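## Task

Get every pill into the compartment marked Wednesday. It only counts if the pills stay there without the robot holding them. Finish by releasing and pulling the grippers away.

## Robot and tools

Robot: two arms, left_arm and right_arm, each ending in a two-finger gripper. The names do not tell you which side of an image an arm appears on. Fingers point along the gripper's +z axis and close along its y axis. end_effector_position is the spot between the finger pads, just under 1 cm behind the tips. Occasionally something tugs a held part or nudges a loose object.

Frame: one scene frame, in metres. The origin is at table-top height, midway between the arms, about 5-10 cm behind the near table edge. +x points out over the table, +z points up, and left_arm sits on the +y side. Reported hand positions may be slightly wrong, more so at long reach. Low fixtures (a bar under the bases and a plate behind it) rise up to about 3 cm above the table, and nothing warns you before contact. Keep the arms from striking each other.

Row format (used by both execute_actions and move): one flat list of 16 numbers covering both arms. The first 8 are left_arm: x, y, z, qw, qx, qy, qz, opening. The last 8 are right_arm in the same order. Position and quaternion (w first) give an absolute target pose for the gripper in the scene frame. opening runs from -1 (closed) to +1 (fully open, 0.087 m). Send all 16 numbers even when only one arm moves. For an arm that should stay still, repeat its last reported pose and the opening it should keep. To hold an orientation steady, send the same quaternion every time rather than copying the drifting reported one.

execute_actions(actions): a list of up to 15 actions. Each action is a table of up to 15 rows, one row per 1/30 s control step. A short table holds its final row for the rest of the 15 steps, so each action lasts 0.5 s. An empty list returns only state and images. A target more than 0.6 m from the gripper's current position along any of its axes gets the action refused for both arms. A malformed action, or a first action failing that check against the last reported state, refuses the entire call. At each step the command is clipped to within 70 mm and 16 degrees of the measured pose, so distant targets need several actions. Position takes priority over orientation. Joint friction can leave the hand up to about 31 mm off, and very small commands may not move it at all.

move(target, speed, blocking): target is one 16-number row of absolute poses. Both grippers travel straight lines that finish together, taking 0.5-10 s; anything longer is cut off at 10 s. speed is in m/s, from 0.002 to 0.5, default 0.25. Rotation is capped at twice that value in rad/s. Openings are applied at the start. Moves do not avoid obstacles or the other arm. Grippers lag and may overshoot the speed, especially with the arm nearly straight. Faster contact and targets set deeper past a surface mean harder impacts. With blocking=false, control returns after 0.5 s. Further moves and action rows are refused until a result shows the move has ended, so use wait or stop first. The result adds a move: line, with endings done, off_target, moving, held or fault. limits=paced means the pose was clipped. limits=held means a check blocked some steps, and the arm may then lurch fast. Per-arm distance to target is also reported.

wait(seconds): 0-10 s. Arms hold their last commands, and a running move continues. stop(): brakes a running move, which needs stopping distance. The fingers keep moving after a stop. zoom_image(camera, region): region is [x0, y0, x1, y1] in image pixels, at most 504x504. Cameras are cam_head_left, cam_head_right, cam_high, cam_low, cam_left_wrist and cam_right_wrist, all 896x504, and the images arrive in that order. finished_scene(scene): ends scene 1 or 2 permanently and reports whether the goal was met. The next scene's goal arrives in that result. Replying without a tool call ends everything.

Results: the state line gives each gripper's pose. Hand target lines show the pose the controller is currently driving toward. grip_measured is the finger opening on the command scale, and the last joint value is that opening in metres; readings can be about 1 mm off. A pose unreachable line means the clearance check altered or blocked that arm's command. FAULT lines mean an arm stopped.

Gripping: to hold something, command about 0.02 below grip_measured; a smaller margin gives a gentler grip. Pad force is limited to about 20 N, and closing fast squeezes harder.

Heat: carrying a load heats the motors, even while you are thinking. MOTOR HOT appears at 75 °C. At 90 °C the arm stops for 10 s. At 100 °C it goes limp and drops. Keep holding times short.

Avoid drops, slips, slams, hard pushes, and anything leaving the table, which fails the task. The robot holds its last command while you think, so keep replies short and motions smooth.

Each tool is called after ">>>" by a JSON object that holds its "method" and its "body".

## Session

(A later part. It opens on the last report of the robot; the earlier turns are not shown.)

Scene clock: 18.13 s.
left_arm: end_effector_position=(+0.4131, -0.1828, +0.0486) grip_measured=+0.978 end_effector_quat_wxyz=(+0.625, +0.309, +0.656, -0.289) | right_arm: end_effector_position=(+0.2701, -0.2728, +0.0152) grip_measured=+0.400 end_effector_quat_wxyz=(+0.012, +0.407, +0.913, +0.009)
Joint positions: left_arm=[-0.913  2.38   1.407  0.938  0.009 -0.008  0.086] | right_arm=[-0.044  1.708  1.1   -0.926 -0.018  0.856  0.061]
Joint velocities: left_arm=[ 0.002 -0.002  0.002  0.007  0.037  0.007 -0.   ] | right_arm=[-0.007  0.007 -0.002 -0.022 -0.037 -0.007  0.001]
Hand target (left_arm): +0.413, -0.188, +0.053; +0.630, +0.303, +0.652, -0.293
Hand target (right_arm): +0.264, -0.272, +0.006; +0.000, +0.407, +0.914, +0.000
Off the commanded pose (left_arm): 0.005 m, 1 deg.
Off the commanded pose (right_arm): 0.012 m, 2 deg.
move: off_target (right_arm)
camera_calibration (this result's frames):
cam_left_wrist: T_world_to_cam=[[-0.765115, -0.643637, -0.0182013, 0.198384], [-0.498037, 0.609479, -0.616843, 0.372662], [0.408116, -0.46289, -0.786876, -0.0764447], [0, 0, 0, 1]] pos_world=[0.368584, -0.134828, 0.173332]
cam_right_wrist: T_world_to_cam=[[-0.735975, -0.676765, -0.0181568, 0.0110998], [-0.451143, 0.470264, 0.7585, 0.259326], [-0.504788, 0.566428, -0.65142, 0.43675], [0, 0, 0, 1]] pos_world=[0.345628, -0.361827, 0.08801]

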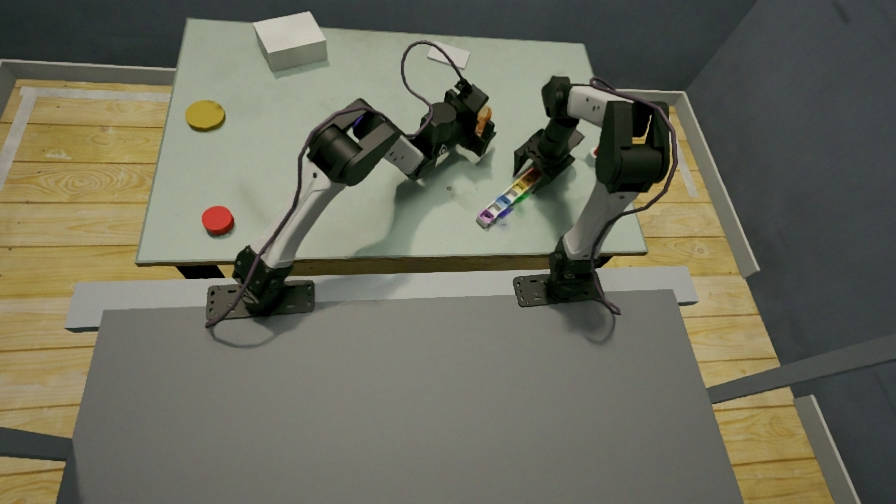

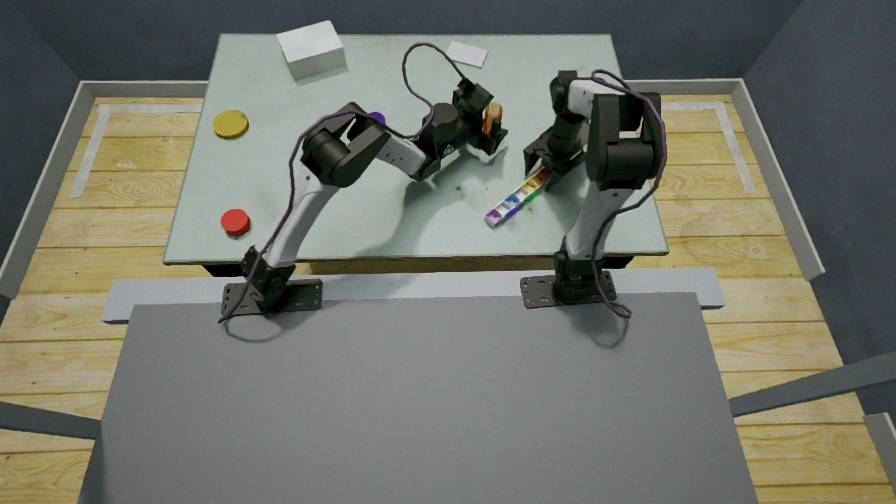

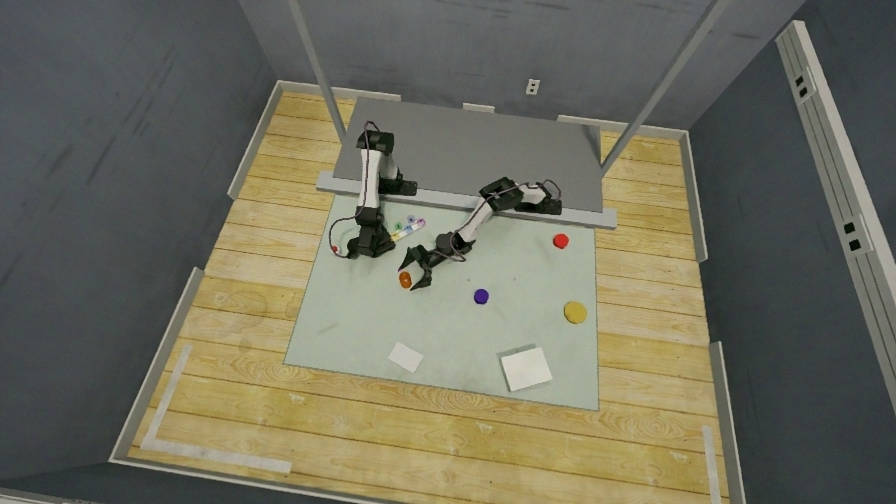

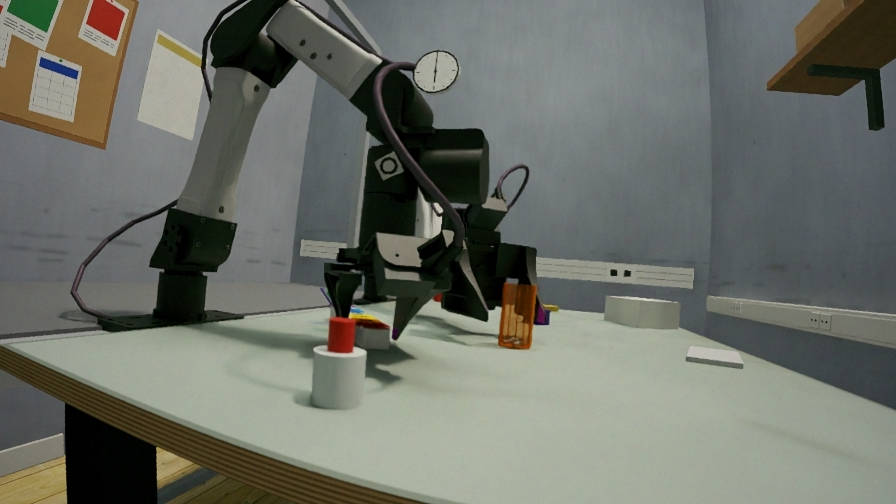

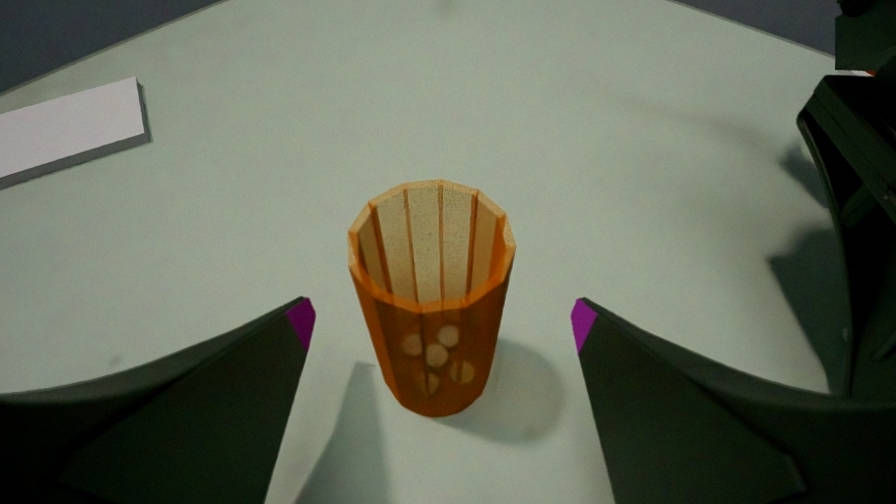

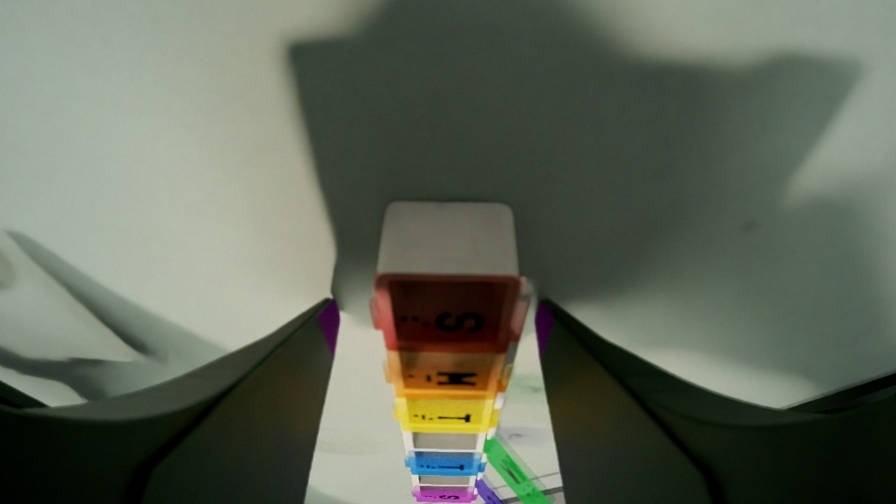

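Advance left a bit more; close right.

>>> {"method": "move", "body": {"target": [0.427,-0.197,0.052,0.630,0.304,0.651,-0.294,0.5, 0.260,-0.275,0.004,0,0.407,0.914,0,-0.1], "speed": 0.05}}

>>> {"method": "move", "body": {"target": [0.427,-0.197,0.052,0.630,0.304,0.651,-0.294,-0.15, 0.260,-0.275,0.004,0,0.407,0.914,0,-0.25]}}

Scene clock: 20.00 s.
left_arm: end_effector_position=(+0.4244, -0.1961, +0.0546) grip_measured=+0.500 end_effector_quat_wxyz=(+0.634, +0.305, +0.648, -0.293) | right_arm: end_effector_position=(+0.2694, -0.2728, +0.0130) grip_measured=-0.100 end_effector_quat_wxyz=(+0.012, +0.407, +0.913, +0.009)
Joint positions: left_arm=[-0.913  2.428  1.501  0.919  0.008 -0.008  0.066] | right_arm=[-0.044  1.708  1.09  -0.916 -0.018  0.857  0.039]
Joint velocities: left_arm=[ 0.002 -0.007  0.032  0.022 -0.037  0.022 -0.001] | right_arm=[ 0.007 -0.027 -0.017 -0.007 -0.037 -0.022 -0.   ]
Hand target (left_arm): +0.427, -0.197, +0.052; +0.630, +0.304, +0.651, -0.294
Hand target (right_arm): +0.260, -0.275, +0.004; -0.000, +0.407, +0.914, -0.000
Off the commanded pose (left_arm): 0.004 m, 1 deg.
Off the commanded pose (right_arm): 0.013 m, 2 deg.
move: off_target (right_arm)
camera_calibration (this result's frames):
cam_left_wrist: T_world_to_cam=[[-0.764806, -0.643998, -0.0183855, 0.198391], [-0.486832, 0.596378, -0.638223, 0.383968], [0.421979, -0.479166, -0.769632, -0.0924669], [0, 0, 0, 1]] pos_world=[0.377678, -0.145533, 0.177539]
cam_right_wrist: T_world_to_cam=[[-0.736213, -0.67649, -0.0187331, 0.0106775], [-0.451544, 0.470413, 0.758168, 0.260886], [-0.504081, 0.566632, -0.65179, 0.434822], [0, 0, 0, 1]] pos_world=[0.344848, -0.361885, 0.0858171]

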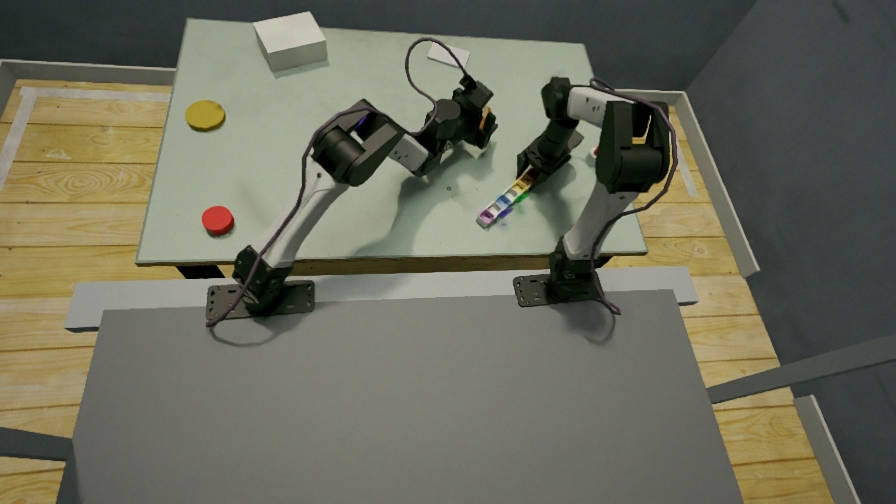

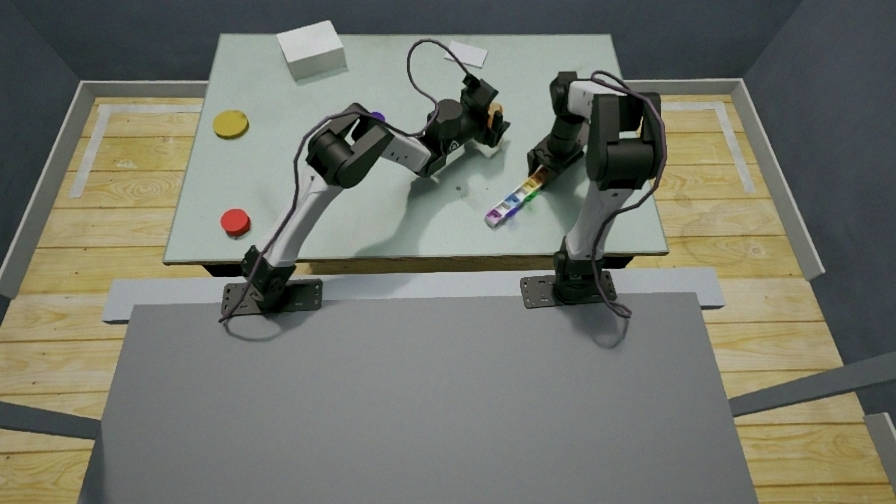

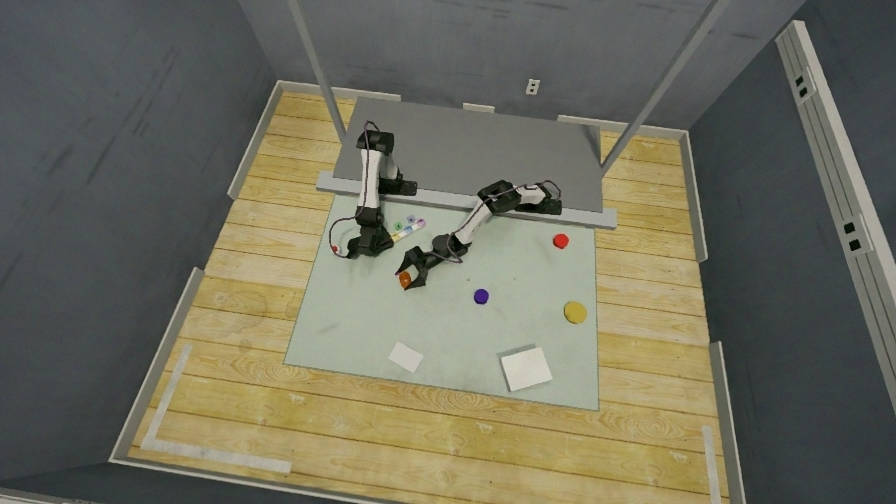

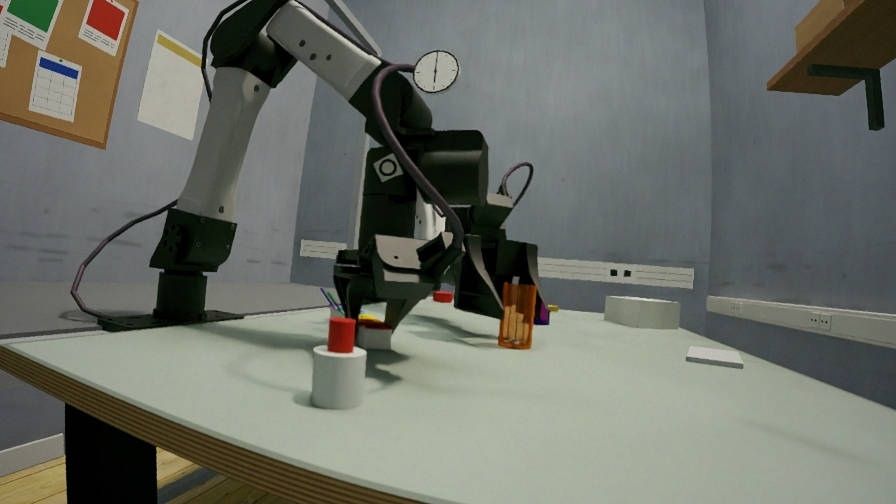

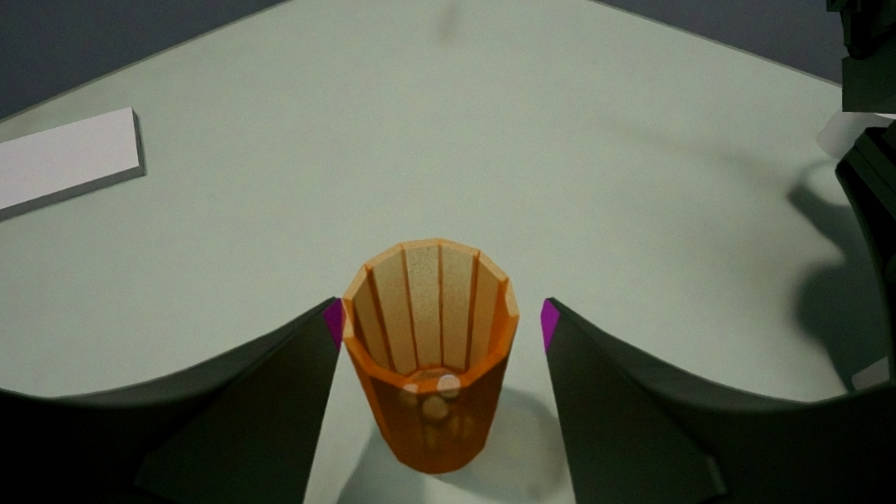

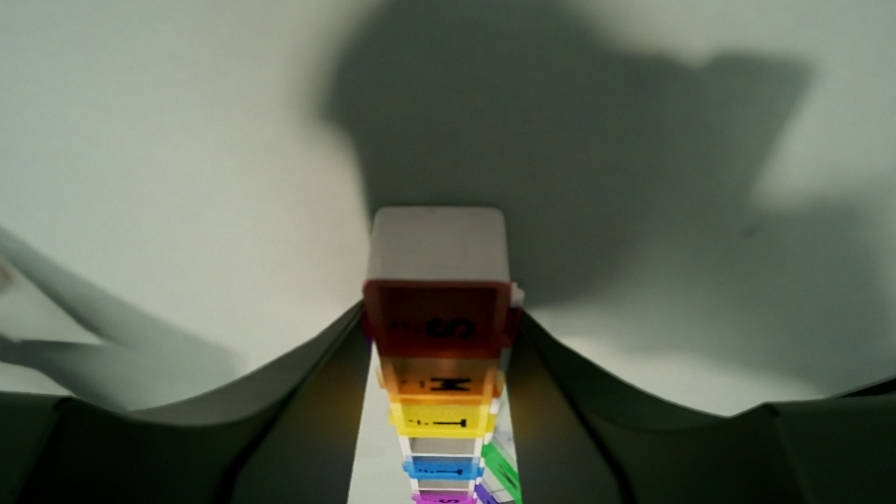

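Scene clock: 20.70 s.
left_arm: end_effector_position=(+0.4243, -0.1961, +0.0546) grip_measured=-0.109 end_effector_quat_wxyz=(+0.634, +0.305, +0.648, -0.293) | right_arm: end_effector_position=(+0.2679, -0.2742, +0.0129) grip_measured=-0.241 end_effector_quat_wxyz=(+0.011, +0.406, +0.914, +0.004)
Joint positions: left_arm=[-0.913  2.428  1.501  0.919  0.009 -0.008  0.039] | right_arm=[-0.044  1.708  1.09  -0.922 -0.011  0.855  0.033]
Joint velocities: left_arm=[-0.017 -0.007 -0.007 -0.007  0.051  0.007 -0.   ] | right_arm=[ 0.012  0.002  0.007 -0.007 -0.066  0.022 -0.   ]
Hand target (left_arm): +0.427, -0.197, +0.052; +0.630, +0.304, +0.651, -0.294
Hand target (right_arm): +0.260, -0.275, +0.004; -0.000, +0.407, +0.914, -0.000
Off the commanded pose (left_arm): 0.004 m, 1 deg.
Off the commanded pose (right_arm): 0.012 m, 1 deg.
move: off_target (right_arm)
camera_calibration (this result's frames):
cam_left_wrist: T_world_to_cam=[[-0.765052, -0.643707, -0.018376, 0.198485], [-0.486612, 0.596562, -0.638219, 0.38391], [0.421788, -0.479328, -0.769636, -0.0924171], [0, 0, 0, 1]] pos_world=[0.377647, -0.145558, 0.177538]
cam_right_wrist: T_world_to_cam=[[-0.735182, -0.677806, -0.00933198, 0.00786041], [-0.447804, 0.475283, 0.757349, 0.261244], [-0.508901, 0.560968, -0.652943, 0.434489], [0, 0, 0, 1]] pos_world=[0.343876, -0.362571, 0.085917]

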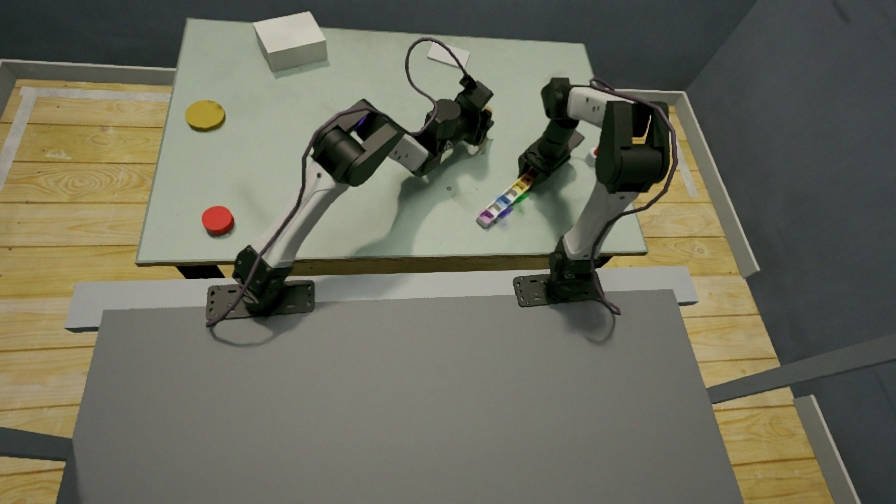

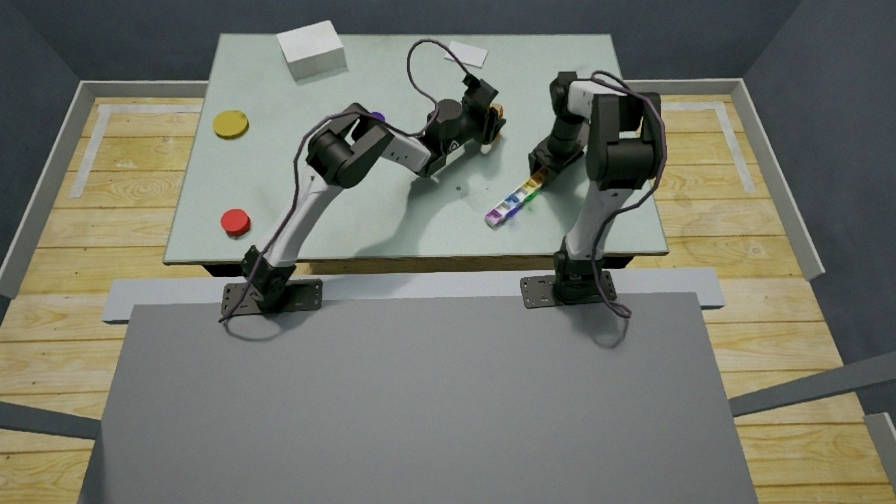

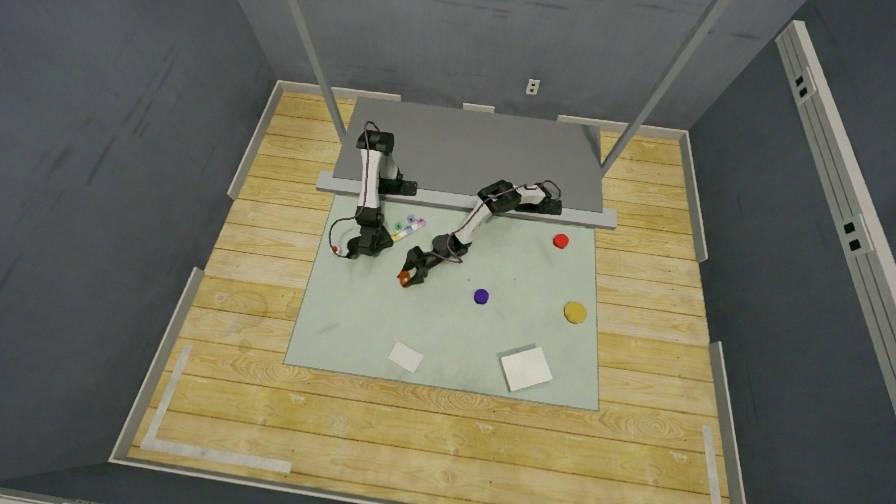

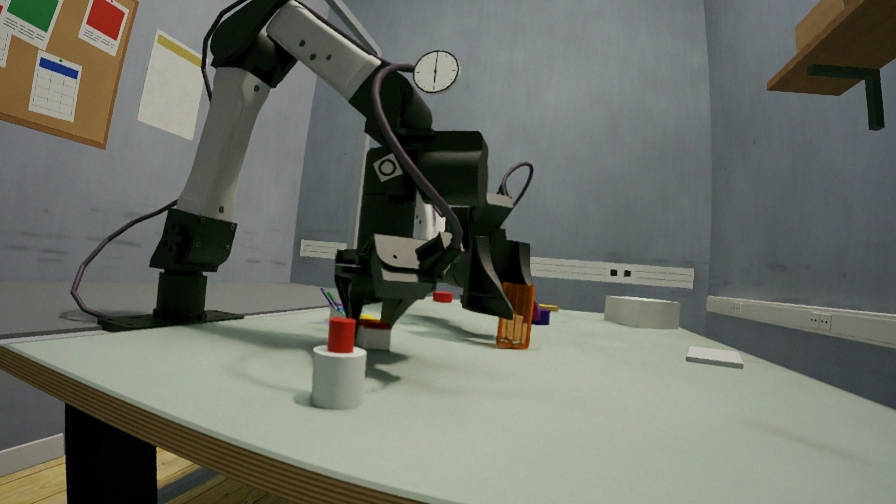

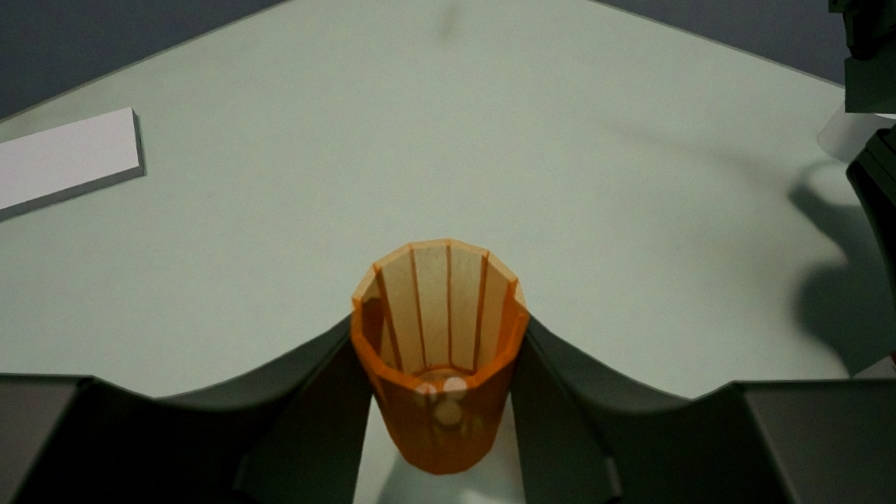

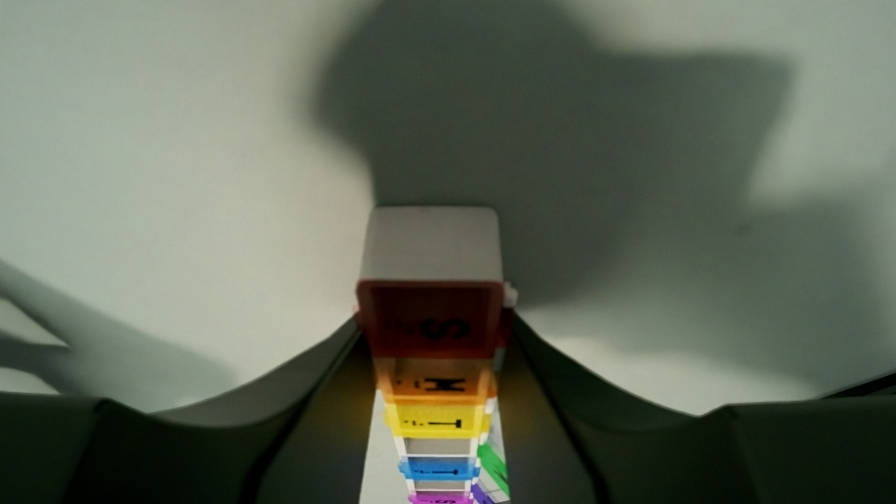

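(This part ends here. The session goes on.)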